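# Hang the picture frame level on the screw shank

## Task

Get the picture frame hanging on the screw, resting on the shank rather than the head, level and staying up with no help from the robot; then open the grippers and pull the arms away.

## Robot and tools

Robot: two six-joint arms, left_arm and right_arm, each ending in a parallel gripper. Positions are reported in one scene frame with its origin on the tabletop midway between the arms: +x runs out over the table, +z is up, and left_arm sits toward +y. The names left and right do not refer to sides of any camera image. A gripper's fingers point along its own +z and close along its own y. The reported end_effector_position lies between the finger pads when closed, roughly 2 cm behind the tips; closing pushes the tips about 10 mm further along +z. Reported hand positions may be off, especially at long reach.

Joint order, used in every row and every per-joint list in results: waist, wrist pitch, wrist roll, shoulder, forearm roll, elbow. Follow this order only. Stated ranges in radians: waist -6.283 to 6.283, shoulder -2.304 to 2.304, elbow -4.224 to 0.061, forearm roll -6.283 to 6.283, wrist pitch -2.164 to 2.164, wrist roll -6.283 to 6.283. Real ends may differ by up to 0.010 rad.

A row is always 14 numbers, each in [-1, 1], even when one arm stays still: left_arm's six joint values then its opening, followed by right_arm's six joint values then its opening. Joint values are offsets, not poses; 1.0 equals 2.036 rad. Opening is absolute: +1 fully open, -1 closed.

execute_actions(actions): a list of actions; each action is a table of up to 15 rows, one row per 1/30 s control step, with the last row repeated to fill 15 steps. Every row's joint offsets are measured from the joint angles at the start of that action (for the first action, from the last angles reported in this scene), not from the previous row. If any action asks a joint to go more than 0.010 rad outward beyond its range, that action is rejected for both arms; if the first action fails that check or any action is malformed, the entire call is rejected. A joint commanded beyond its real end only goes to that end, and a "joint sent to its limit" line may appear. An empty list just returns state and images.

move(target, speed, blocking): target is one 14-number row as above; its joint offsets are measured from the "Joint positions" in the latest result showing them, and the opening values are sent at once. All joints follow paths finishing together, so grippers trace curves, lasting 0.5 to 10 s. speed is the top speed in rad/s of the joint with the most distance to cover, 0.01 to 2, default 0.5. Moves ignore obstacles and the other arm; faster moves and targets set deeper past a contact hit and press harder. With blocking=false the result comes after 0.5 s while motion continues; until a result shows it has finished, further moves and execute_actions are rejected, so use wait or stop. The result adds a "move:" line giving the ending (done, off_target, moving, held, fault), limits=held or limits=none, and each arm's joint farthest from target.

wait(seconds): 0 to 10; arms hold their last command and a running move continues, returning early if it ends. stop(): brakes a running move; it needs room, more when fast; fingers keep moving. zoom_image(camera, region): camera is one of cam_head_left, cam_head_right, cam_high, cam_low, cam_left_wrist, cam_right_wrist (all 896x504); region is [x0, y0, x1, y1] in pixels from the top-left, at most 504 by 504. finished_scene(scene): pass the current scene's number once the frame hangs on its own; it is final and its result states whether the task succeeded and gives the next task.

Results: a state line per arm with gripper position (m), quaternion wxyz and velocities; "Joint positions" and "Joint velocities" per arm in joint order plus finger gap in metres (0.084 fully open); "Joint targets" the angles currently being driven toward; grip_measured, the measured opening on the command scale; joint torques (offset, scaled and noisy, never zero even in free air); for execute_actions, joint readings at some control steps, with HELD marking steps where an arm's command was held back. "joint command not followed" means a clearance check altered or blocked targets.

Motion limits: joint targets move at most 3.14 rad/s, are kept within 0.623 rad of the measured angle, and are scaled back if the gripper would jump more than 70 mm in one step, so big changes may take several actions and may need re-sending. The robot keeps its last command while you compose replies.

Gripping: to hold, keep commanding an opening well below grip_measured; lower squeezes harder, up to roughly 24 N per pad. Fast closing can press harder. Something may occasionally tug on a held part or push loose objects.

Avoid: knocking anything off the table (fails the task), letting the arms strike or press each other, hard contacts. If a joint's contact torque reaches its load limit (waist 52.2, shoulder 52.2, elbow 43.5, forearm roll 23.4, wrist pitch 16.5, wrist roll 16.5 N m, including held weight), the arm backs off and freezes for 10 s, skipping the rest of the call. Holding loads heats motors: MOTOR HOT warns from 65 °C, and at 80 °C the arm is braked until cool (OVER-TEMPERATURE FAULT). Drops, slips and slams are penalised; move smoothly.

Each tool is called after "Emit:" as name(argument=value, ...) on one line, values as JSON.

## Session

Emit:
execute_actions(actions=[])

Scene clock: 0.00 s.
left_arm: end_effector_position=(+0.2328, +0.4678, +0.3457) grip_measured=-1.00 end_effector_quat_wxyz=(+0.106, +0.829, -0.547, +0.058) end_effector_velocity=(+0.001, -0.000, +0.000) end_effector_angular_velocity=(-0.000, -0.001, +0.001) | right_arm: end_effector_position=(-0.0110, -0.2150, +0.2273) grip_measured=+1.00 end_effector_quat_wxyz=(-0.172, +0.944, +0.079, -0.272) end_effector_velocity=(+0.000, +0.000, +0.000) end_effector_angular_velocity=(+0.000, -0.002, +0.002)
Joint names: [waist, wrist pitch, wrist roll, shoulder, forearm roll, elbow]
Joint positions: left_arm=[ 0.323 -1.122  1.696  0.582 -0.237 -0.412  0.   ] | right_arm=[ 0.51  -0.923 -0.152  0.232  0.754 -0.205  0.084]
Joint velocities: left_arm=[-0.     0.    -0.    -0.    -0.001 -0.001 -0.   ] | right_arm=[ 0.001  0.    -0.     0.001 -0.002 -0.001  0.   ]
Joint torques (N m, as the arm reports them, + toward a larger angle): no reading
Motor temperatures (°C, as the motors report them): left_arm=[27 29 32 27 30 27] | right_arm=[27 32 29 25 26 25]
Joint targets: left_arm=[0.323 -1.122 1.696 0.582 -0.237 -0.412] | right_arm=[0.510 -0.923 -0.152 0.232 0.754 -0.205]

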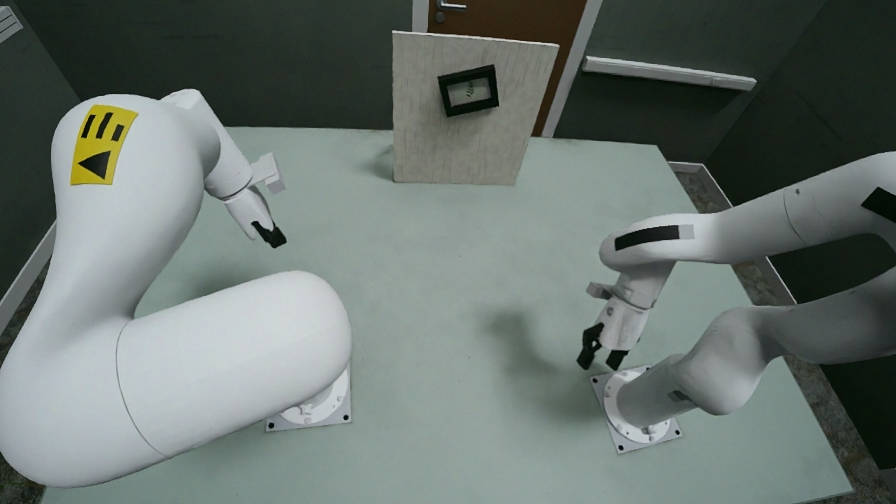

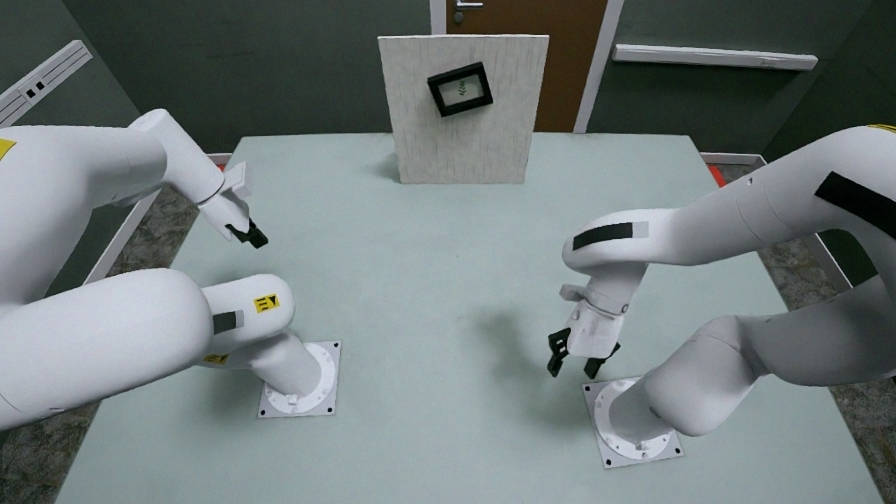

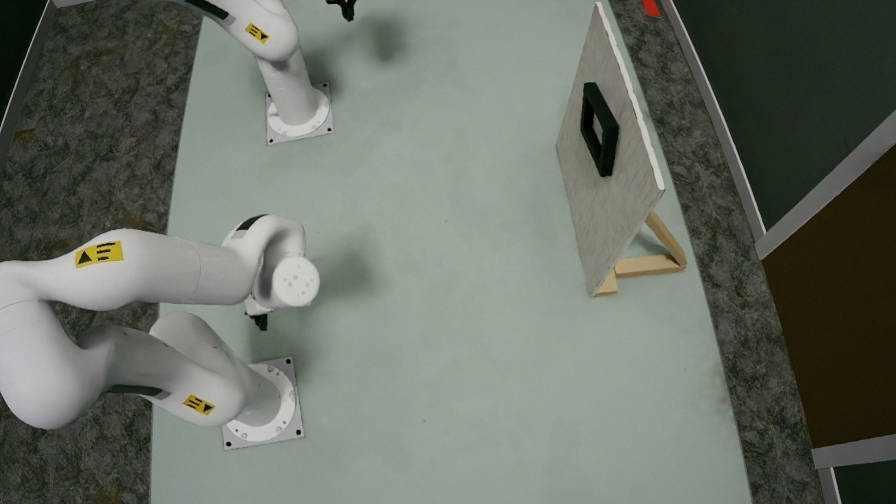

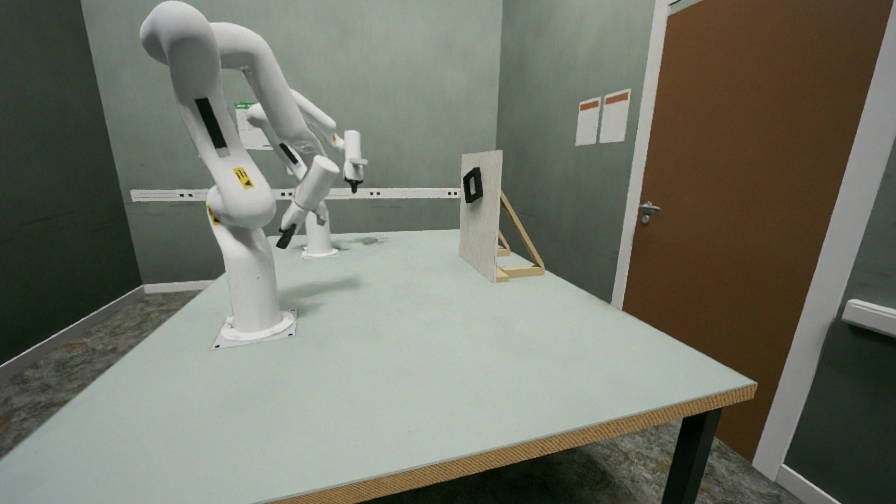

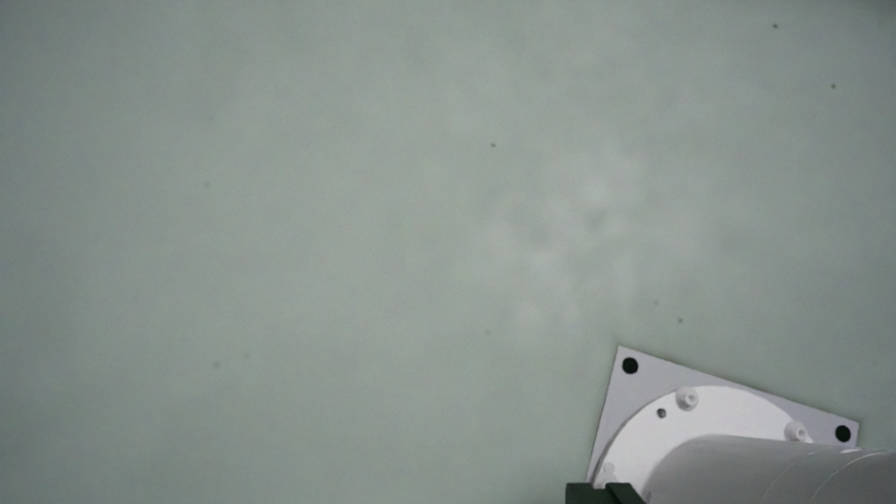

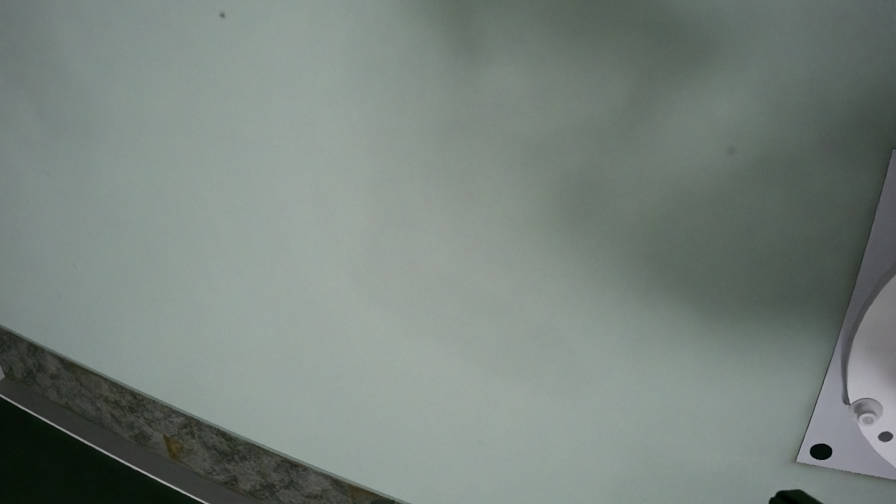

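Emit:
move(target=[-0.35,0,0,0.15,0,0,-1,0,0,0,0,0,0,1], speed=1)

Scene clock: 1.53 s.
left_arm: end_effector_position=(+0.2012, +0.3300, +0.4055) grip_measured=-1.00 end_effector_quat_wxyz=(-0.028, -0.572, +0.808, -0.138) end_effector_velocity=(-0.000, -0.001, +0.001) end_effector_angular_velocity=(-0.002, -0.003, -0.004) | right_arm: end_effector_position=(-0.0110, -0.2150, +0.2273) grip_measured=+1.00 end_effector_quat_wxyz=(-0.172, +0.944, +0.079, -0.272) end_effector_velocity=(+0.000, -0.000, -0.000) end_effector_angular_velocity=(+0.000, -0.001, -0.000)
Joint names: [waist, wrist pitch, wrist roll, shoulder, forearm roll, elbow]
Joint positions: left_arm=[-0.388 -1.121  1.696  0.887 -0.237 -0.412  0.   ] | right_arm=[ 0.51  -0.923 -0.152  0.232  0.754 -0.205  0.084]
Joint velocities: left_arm=[-0.004  0.001  0.     0.002 -0.001 -0.001  0.   ] | right_arm=[-0.001  0.001 -0.     0.    -0.     0.    -0.   ]
Joint torques (N m, as the arm reports them, + toward a larger angle): left_arm=[ -0.32   0.27  -0.83   0.11   1.18 -20.2 ] | right_arm=[ -6.11  -1.01   0.1   11.96   1.6  -18.52]
Motor temperatures (°C, as the motors report them): left_arm=[27 29 32 27 30 27] | right_arm=[27 32 29 25 26 25]
Joint targets: left_arm=[-0.389 -1.122 1.696 0.887 -0.237 -0.412] | right_arm=[0.510 -0.923 -0.152 0.232 0.754 -0.205]
move: done; limits=none; left_arm: farthest joint: the waist, 0.001 radians from its target (0.713 radians at the start); right_arm: farthest joint: the waist, 0.000 radians from its target (0.000 radians at the start)

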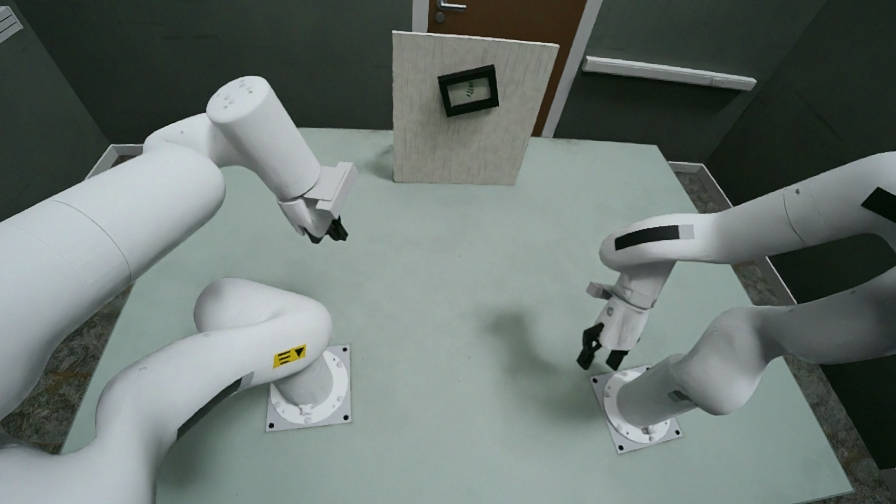

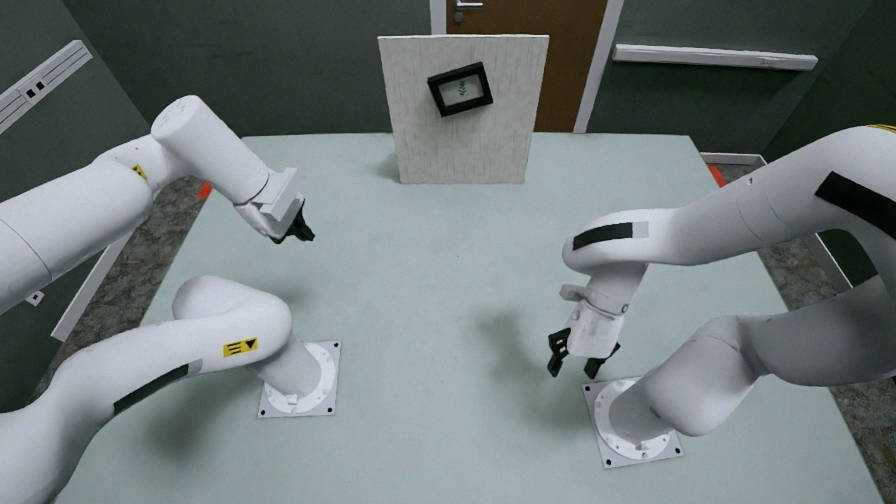

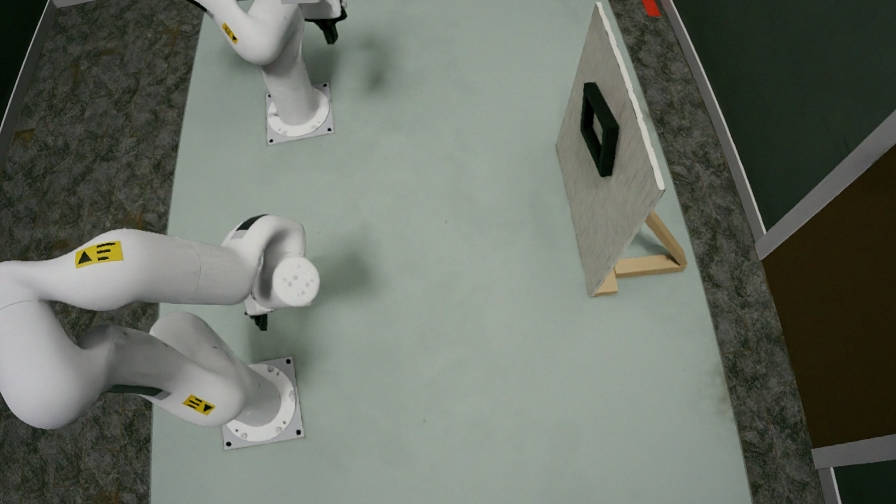

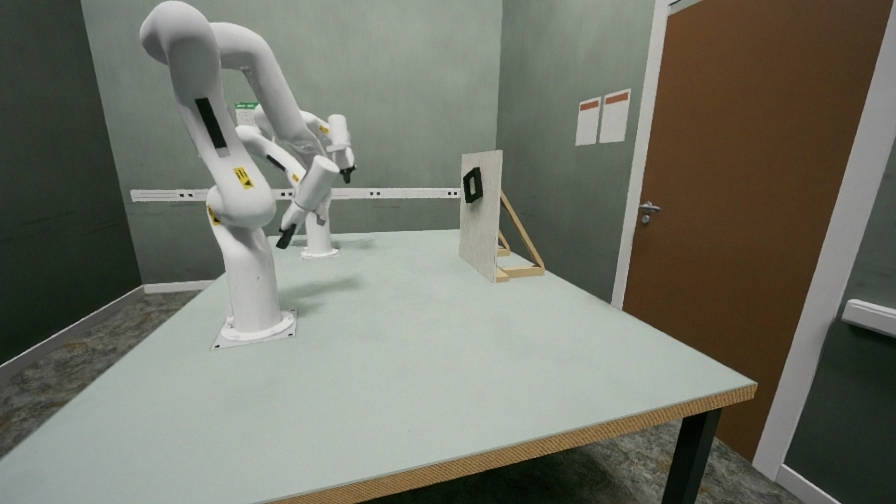

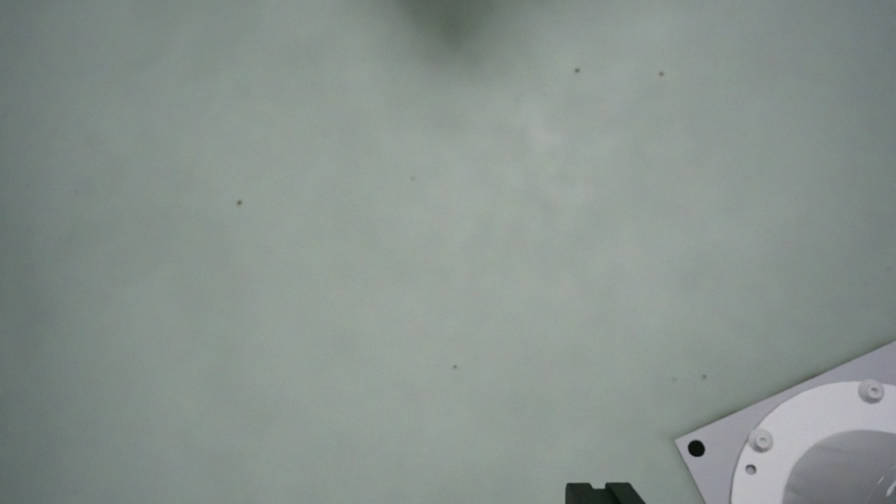

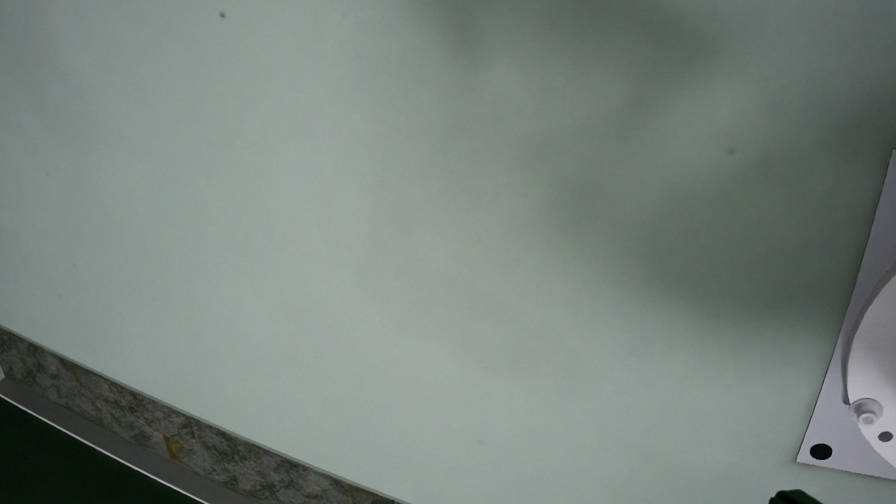

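Emit:
move(target=[0,0,0,-0.4,0,-0.3,-1,0,0,0,0,0,0,1], speed=1)

Scene clock: 3.10 s.
left_arm: end_effector_position=(+0.4135, +0.2646, +0.4524) grip_measured=-1.00 end_effector_quat_wxyz=(-0.089, -0.583, +0.806, -0.058) end_effector_velocity=(+0.001, -0.001, -0.001) end_effector_angular_velocity=(-0.001, +0.003, +0.003) | right_arm: end_effector_position=(-0.0110, -0.2150, +0.2273) grip_measured=+1.00 end_effector_quat_wxyz=(-0.172, +0.944, +0.079, -0.272) end_effector_velocity=(+0.000, +0.000, -0.000) end_effector_angular_velocity=(-0.001, -0.001, -0.003)
Joint names: [waist, wrist pitch, wrist roll, shoulder, forearm roll, elbow]
Joint positions: left_arm=[-0.388 -1.122  1.696  0.073 -0.237 -1.022  0.   ] | right_arm=[ 0.51  -0.923 -0.152  0.232  0.754 -0.205  0.084]
Joint velocities: left_arm=[-0.     0.002 -0.001 -0.006 -0.002 -0.002  0.   ] | right_arm=[-0.     0.001  0.002 -0.001  0.    -0.     0.   ]
Joint torques (N m, as the arm reports them, + toward a larger angle): left_arm=[  0.    -0.06  -0.81  18.02   1.1  -20.15] | right_arm=[ -5.21  -1.02   0.18  12.65   1.89 -18.92]
Motor temperatures (°C, as the motors report them): left_arm=[27 29 32 27 30 27] | right_arm=[27 32 29 25 26 25]
Joint targets: left_arm=[-0.388 -1.121 1.696 0.073 -0.237 -1.022] | right_arm=[0.510 -0.923 -0.152 0.232 0.754 -0.205]
move: done; limits=none; left_arm: farthest joint: the shoulder, 0.001 radians from its target (0.814 radians at the start); right_arm: farthest joint: the waist, 0.000 radians from its target (0.000 radians at the start)

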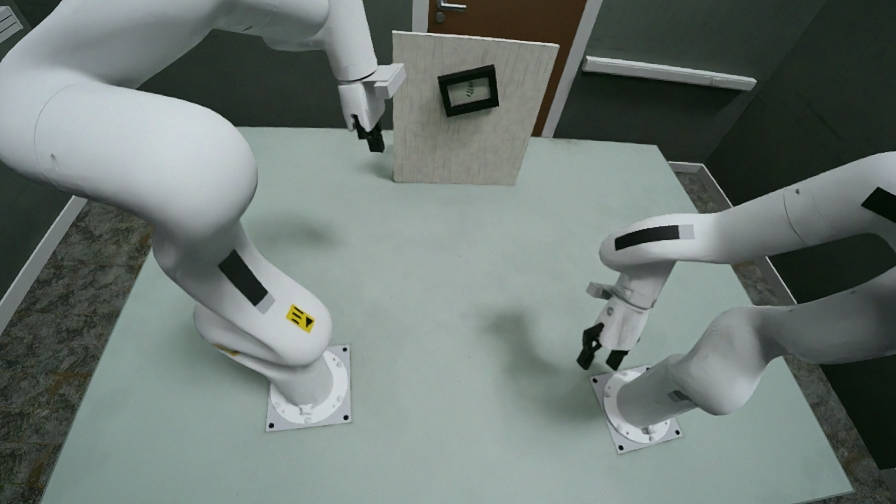

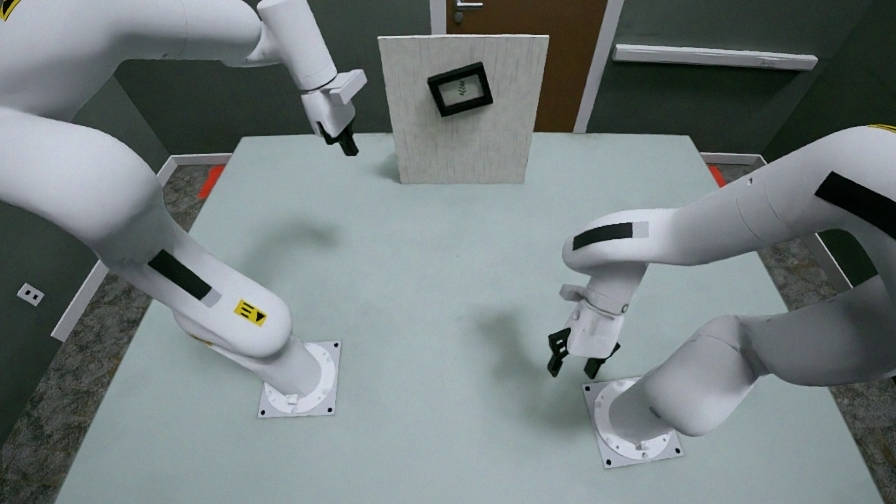

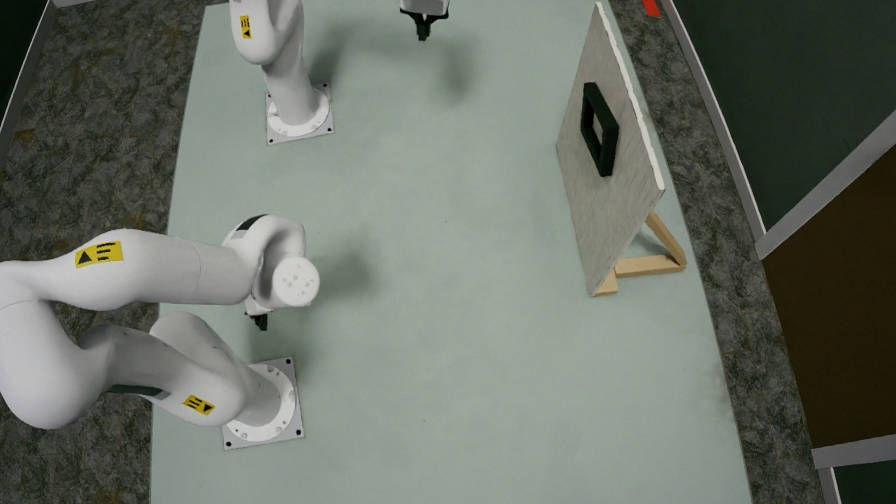

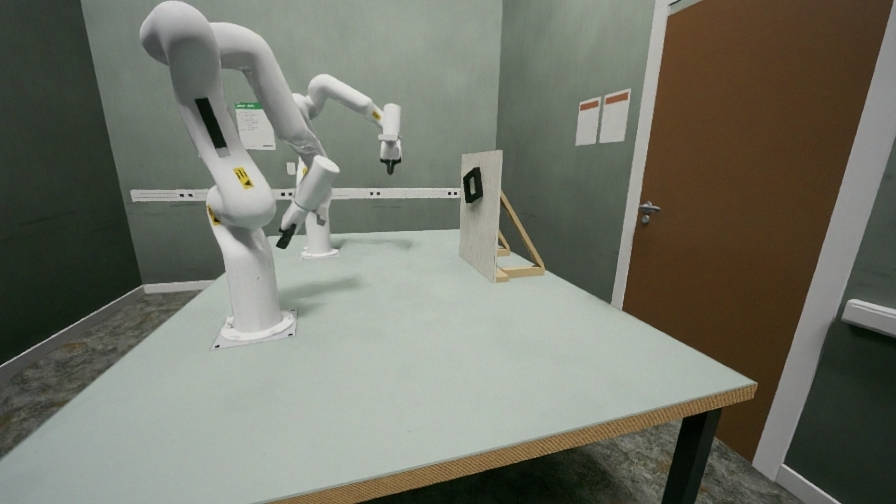

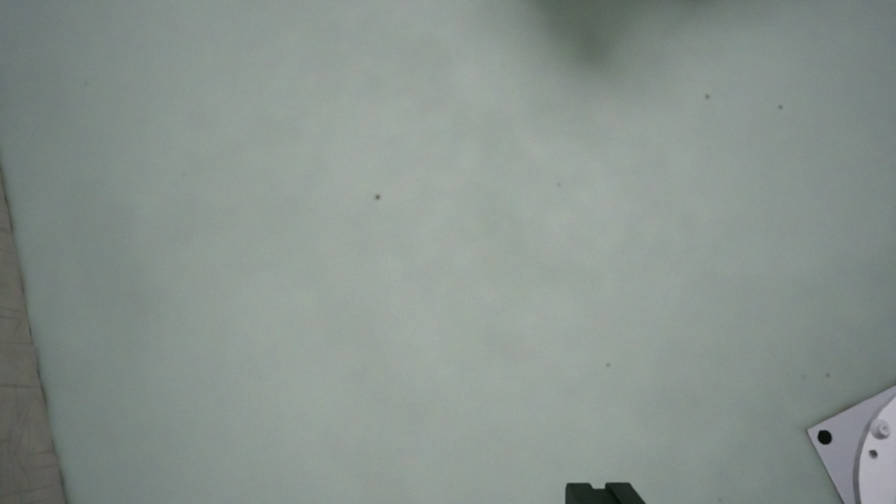

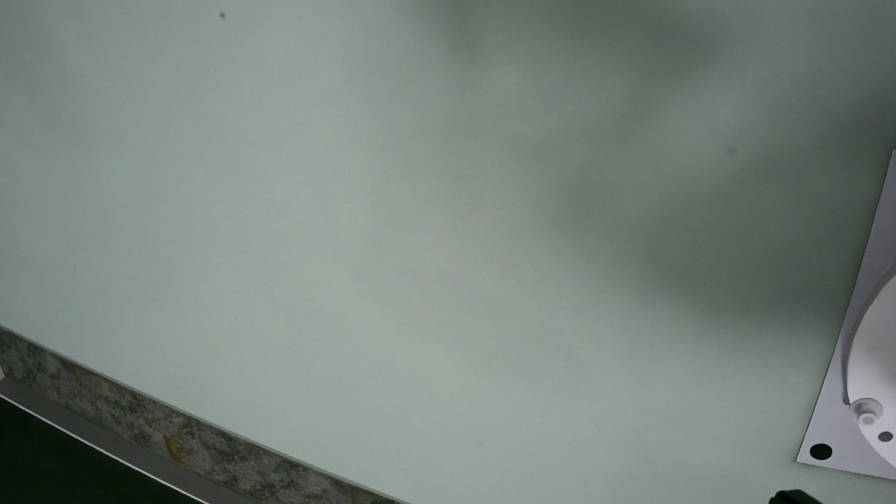

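Emit:
move(target=[-0.1,0.55,0,0,0,0,-1,0,0,0,0,0,0,1], speed=1)

Scene clock: 5.17 s.
left_arm: end_effector_position=(+0.5892, +0.1299, +0.5789) grip_measured=-1.00 end_effector_quat_wxyz=(+0.239, -0.475, +0.710, -0.461) end_effector_velocity=(-0.000, -0.001, +0.001) end_effector_angular_velocity=(-0.002, -0.002, -0.000) | right_arm: end_effector_position=(-0.0110, -0.2150, +0.2273) grip_measured=+1.00 end_effector_quat_wxyz=(-0.172, +0.944, +0.079, -0.272) end_effector_velocity=(+0.000, +0.000, +0.000) end_effector_angular_velocity=(+0.001, -0.001, +0.000)
Joint names: [waist, wrist pitch, wrist roll, shoulder, forearm roll, elbow]
Joint positions: left_arm=[-0.592 -0.002  1.696  0.073 -0.237 -1.022  0.   ] | right_arm=[ 0.51  -0.923 -0.152  0.232  0.754 -0.205  0.084]
Joint velocities: left_arm=[-0.001  0.002 -0.002  0.     0.001 -0.     0.   ] | right_arm=[-0.    -0.    -0.001  0.001 -0.    -0.    -0.   ]
Joint torques (N m, as the arm reports them, + toward a larger angle): left_arm=[  0.46   1.12  -0.91  19.7    1.45 -21.11] | right_arm=[ -6.75  -1.11   0.14  12.55   1.74 -18.43]
Motor temperatures (°C, as the motors report them): left_arm=[27 29 32 27 30 27] | right_arm=[27 32 29 25 26 25]
Joint targets: left_arm=[-0.592 -0.002 1.696 0.073 -0.237 -1.022] | right_arm=[0.510 -0.923 -0.152 0.232 0.754 -0.205]
move: done; limits=none; left_arm: farthest joint: the waist, 0.000 radians from its target (0.203 radians at the start); right_arm: farthest joint: the waist, 0.000 radians from its target (0.000 radians at the start)

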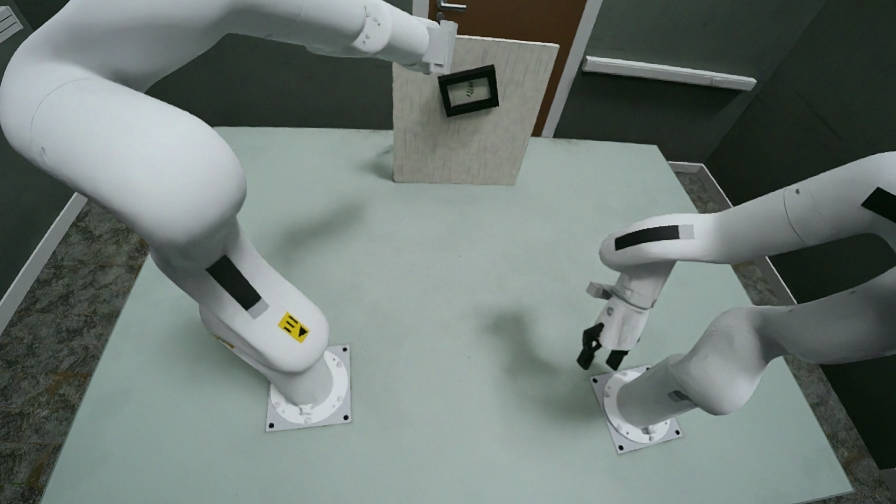

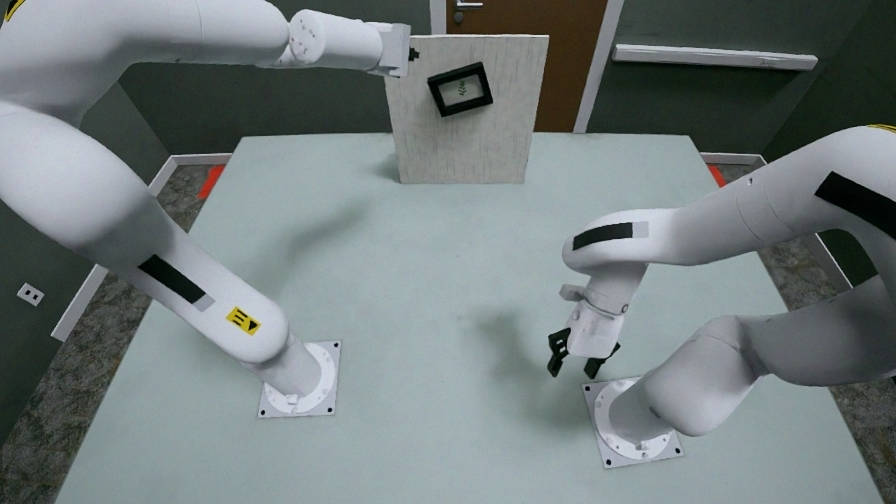

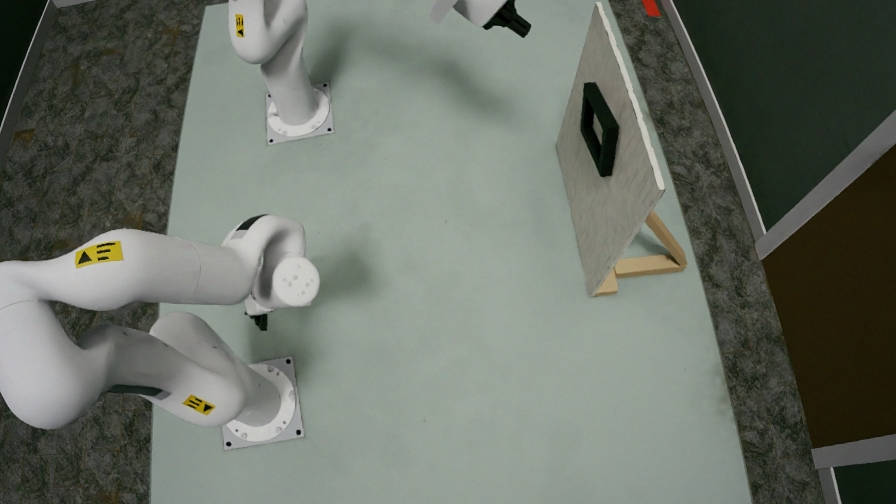

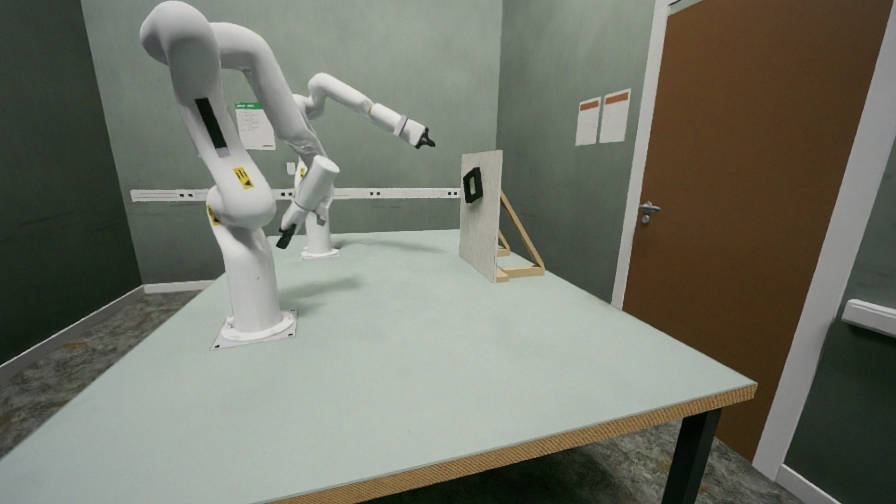

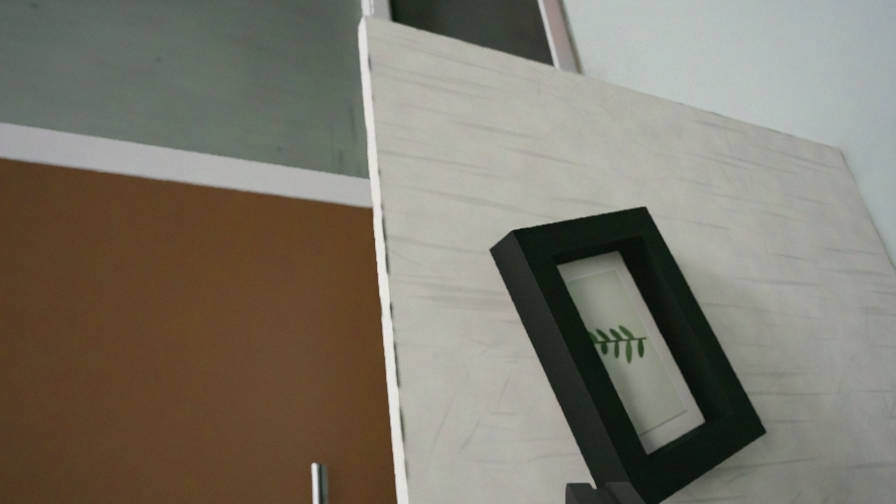

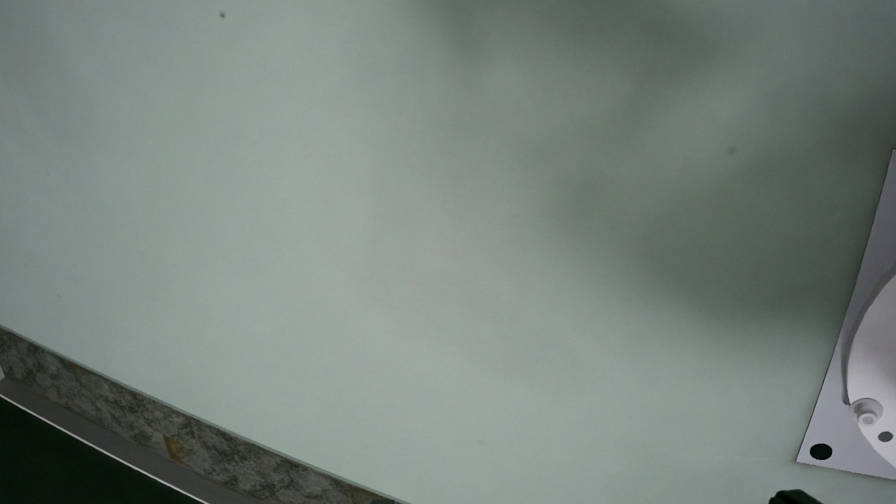

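Emit:
move(target=[0,0.15,0,-0.2,0,0,-1,0,0,0,0,0,0,1], speed=0.6)

Scene clock: 6.87 s.
left_arm: end_effector_position=(+0.6689, +0.1058, +0.3643) grip_measured=-1.00 end_effector_quat_wxyz=(+0.247, -0.500, +0.725, -0.404) end_effector_velocity=(-0.001, +0.001, -0.006) end_effector_angular_velocity=(+0.005, +0.007, -0.000) | right_arm: end_effector_position=(-0.0110, -0.2150, +0.2273) grip_measured=+1.00 end_effector_quat_wxyz=(-0.172, +0.944, +0.079, -0.272) end_effector_velocity=(-0.000, -0.000, -0.000) end_effector_angular_velocity=(-0.000, -0.000, +0.001)
Joint names: [waist, wrist pitch, wrist roll, shoulder, forearm roll, elbow]
Joint positions: left_arm=[-0.592  0.303  1.696 -0.333 -0.237 -1.022  0.   ] | right_arm=[ 0.51  -0.923 -0.152  0.232  0.754 -0.205  0.084]
Joint velocities: left_arm=[ 0.    -0.     0.    -0.005  0.     0.003  0.   ] | right_arm=[-0.     0.    -0.001 -0.    -0.001  0.    -0.   ]
Joint torques (N m, as the arm reports them, + toward a larger angle): left_arm=[ -0.34   1.02  -0.94  29.61   1.17 -19.71] | right_arm=[ -6.91  -1.     0.13  12.57   1.98 -18.48]
Motor temperatures (°C, as the motors report them): left_arm=[27 29 32 27 30 28] | right_arm=[27 32 29 25 26 25]
Joint targets: left_arm=[-0.592 0.303 1.696 -0.334 -0.237 -1.022] | right_arm=[0.510 -0.923 -0.152 0.232 0.754 -0.205]
move: done; limits=none; left_arm: farthest joint: the shoulder, 0.001 radians from its target (0.408 radians at the start); right_arm: farthest joint: the waist, 0.000 radians from its target (0.000 radians at the start)

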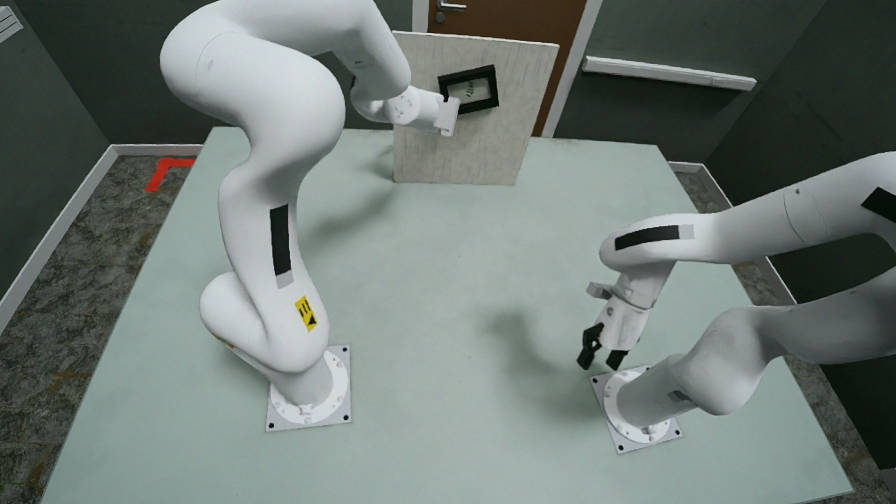

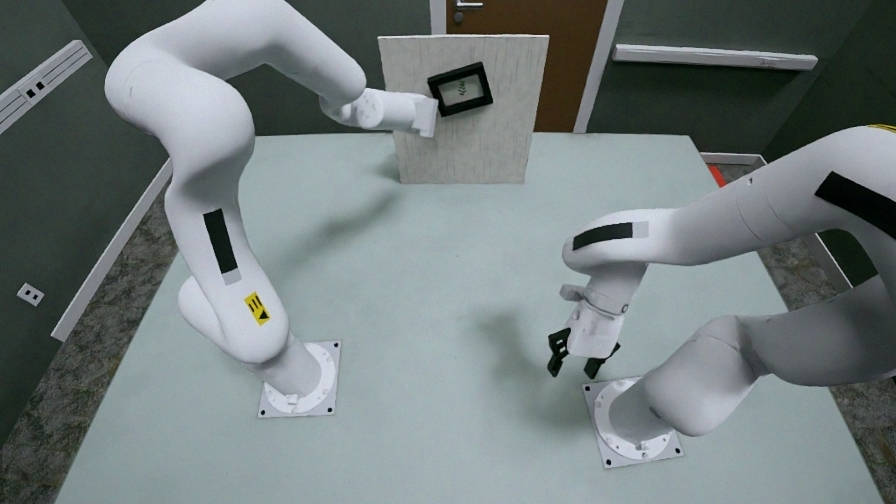

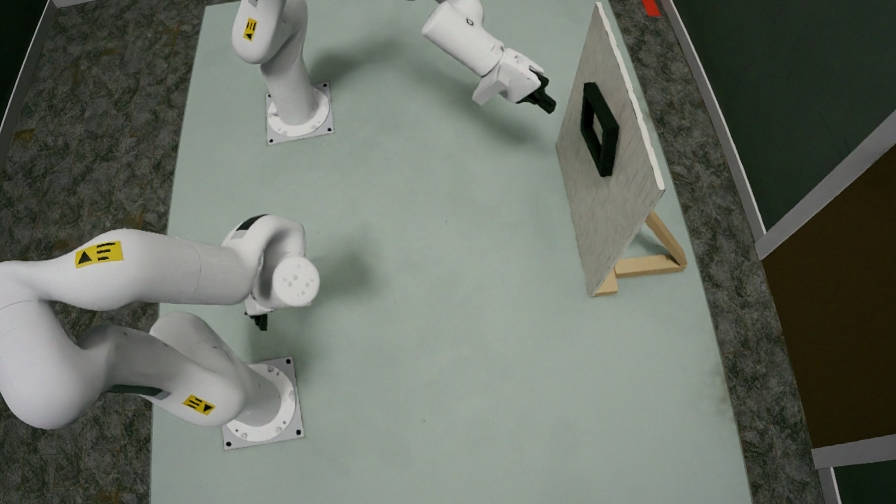

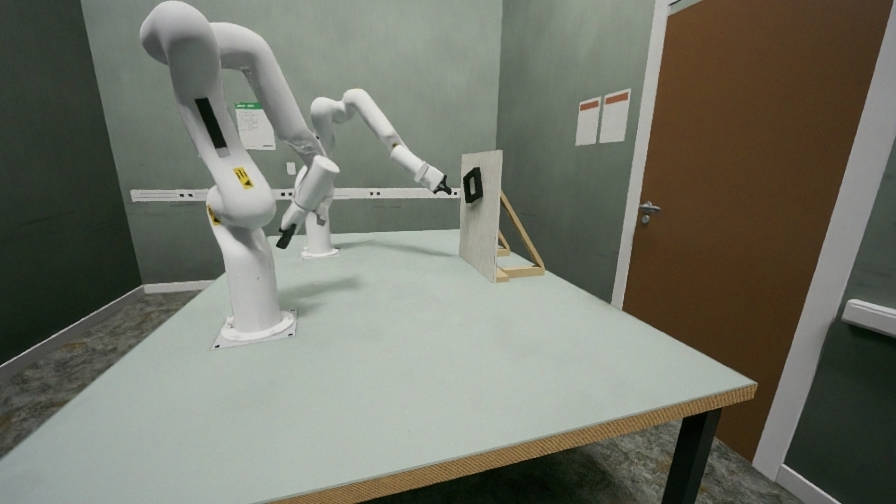

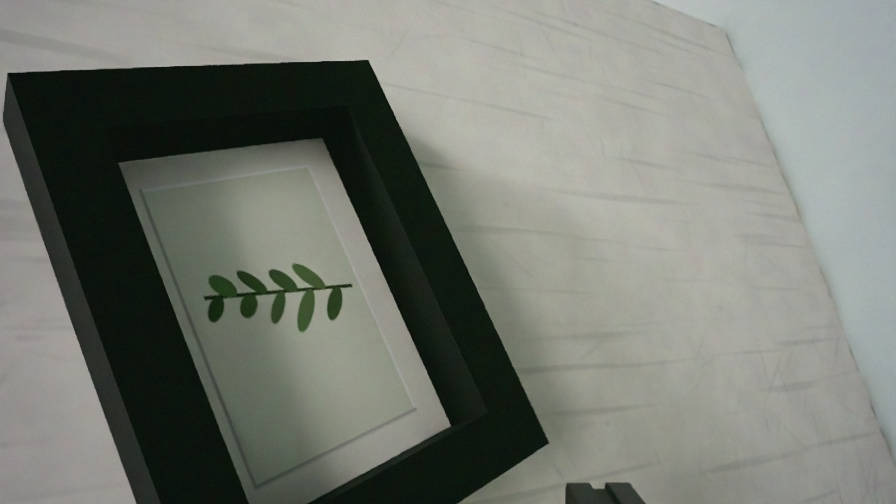

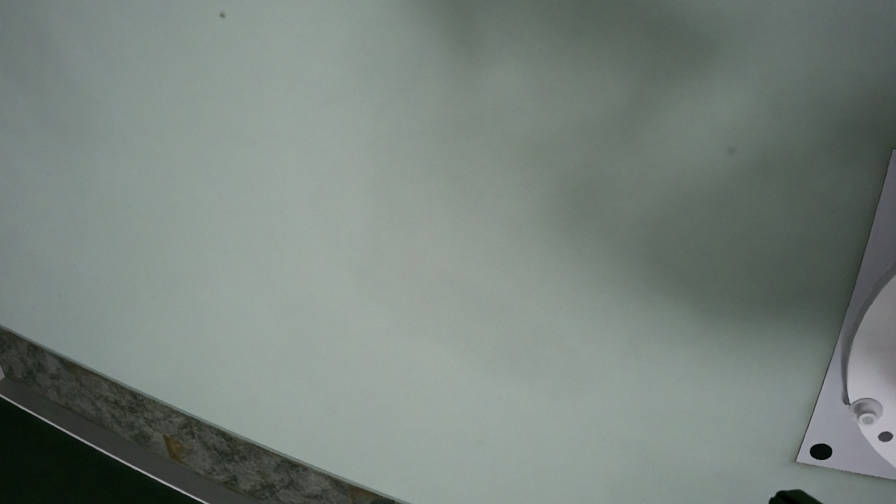

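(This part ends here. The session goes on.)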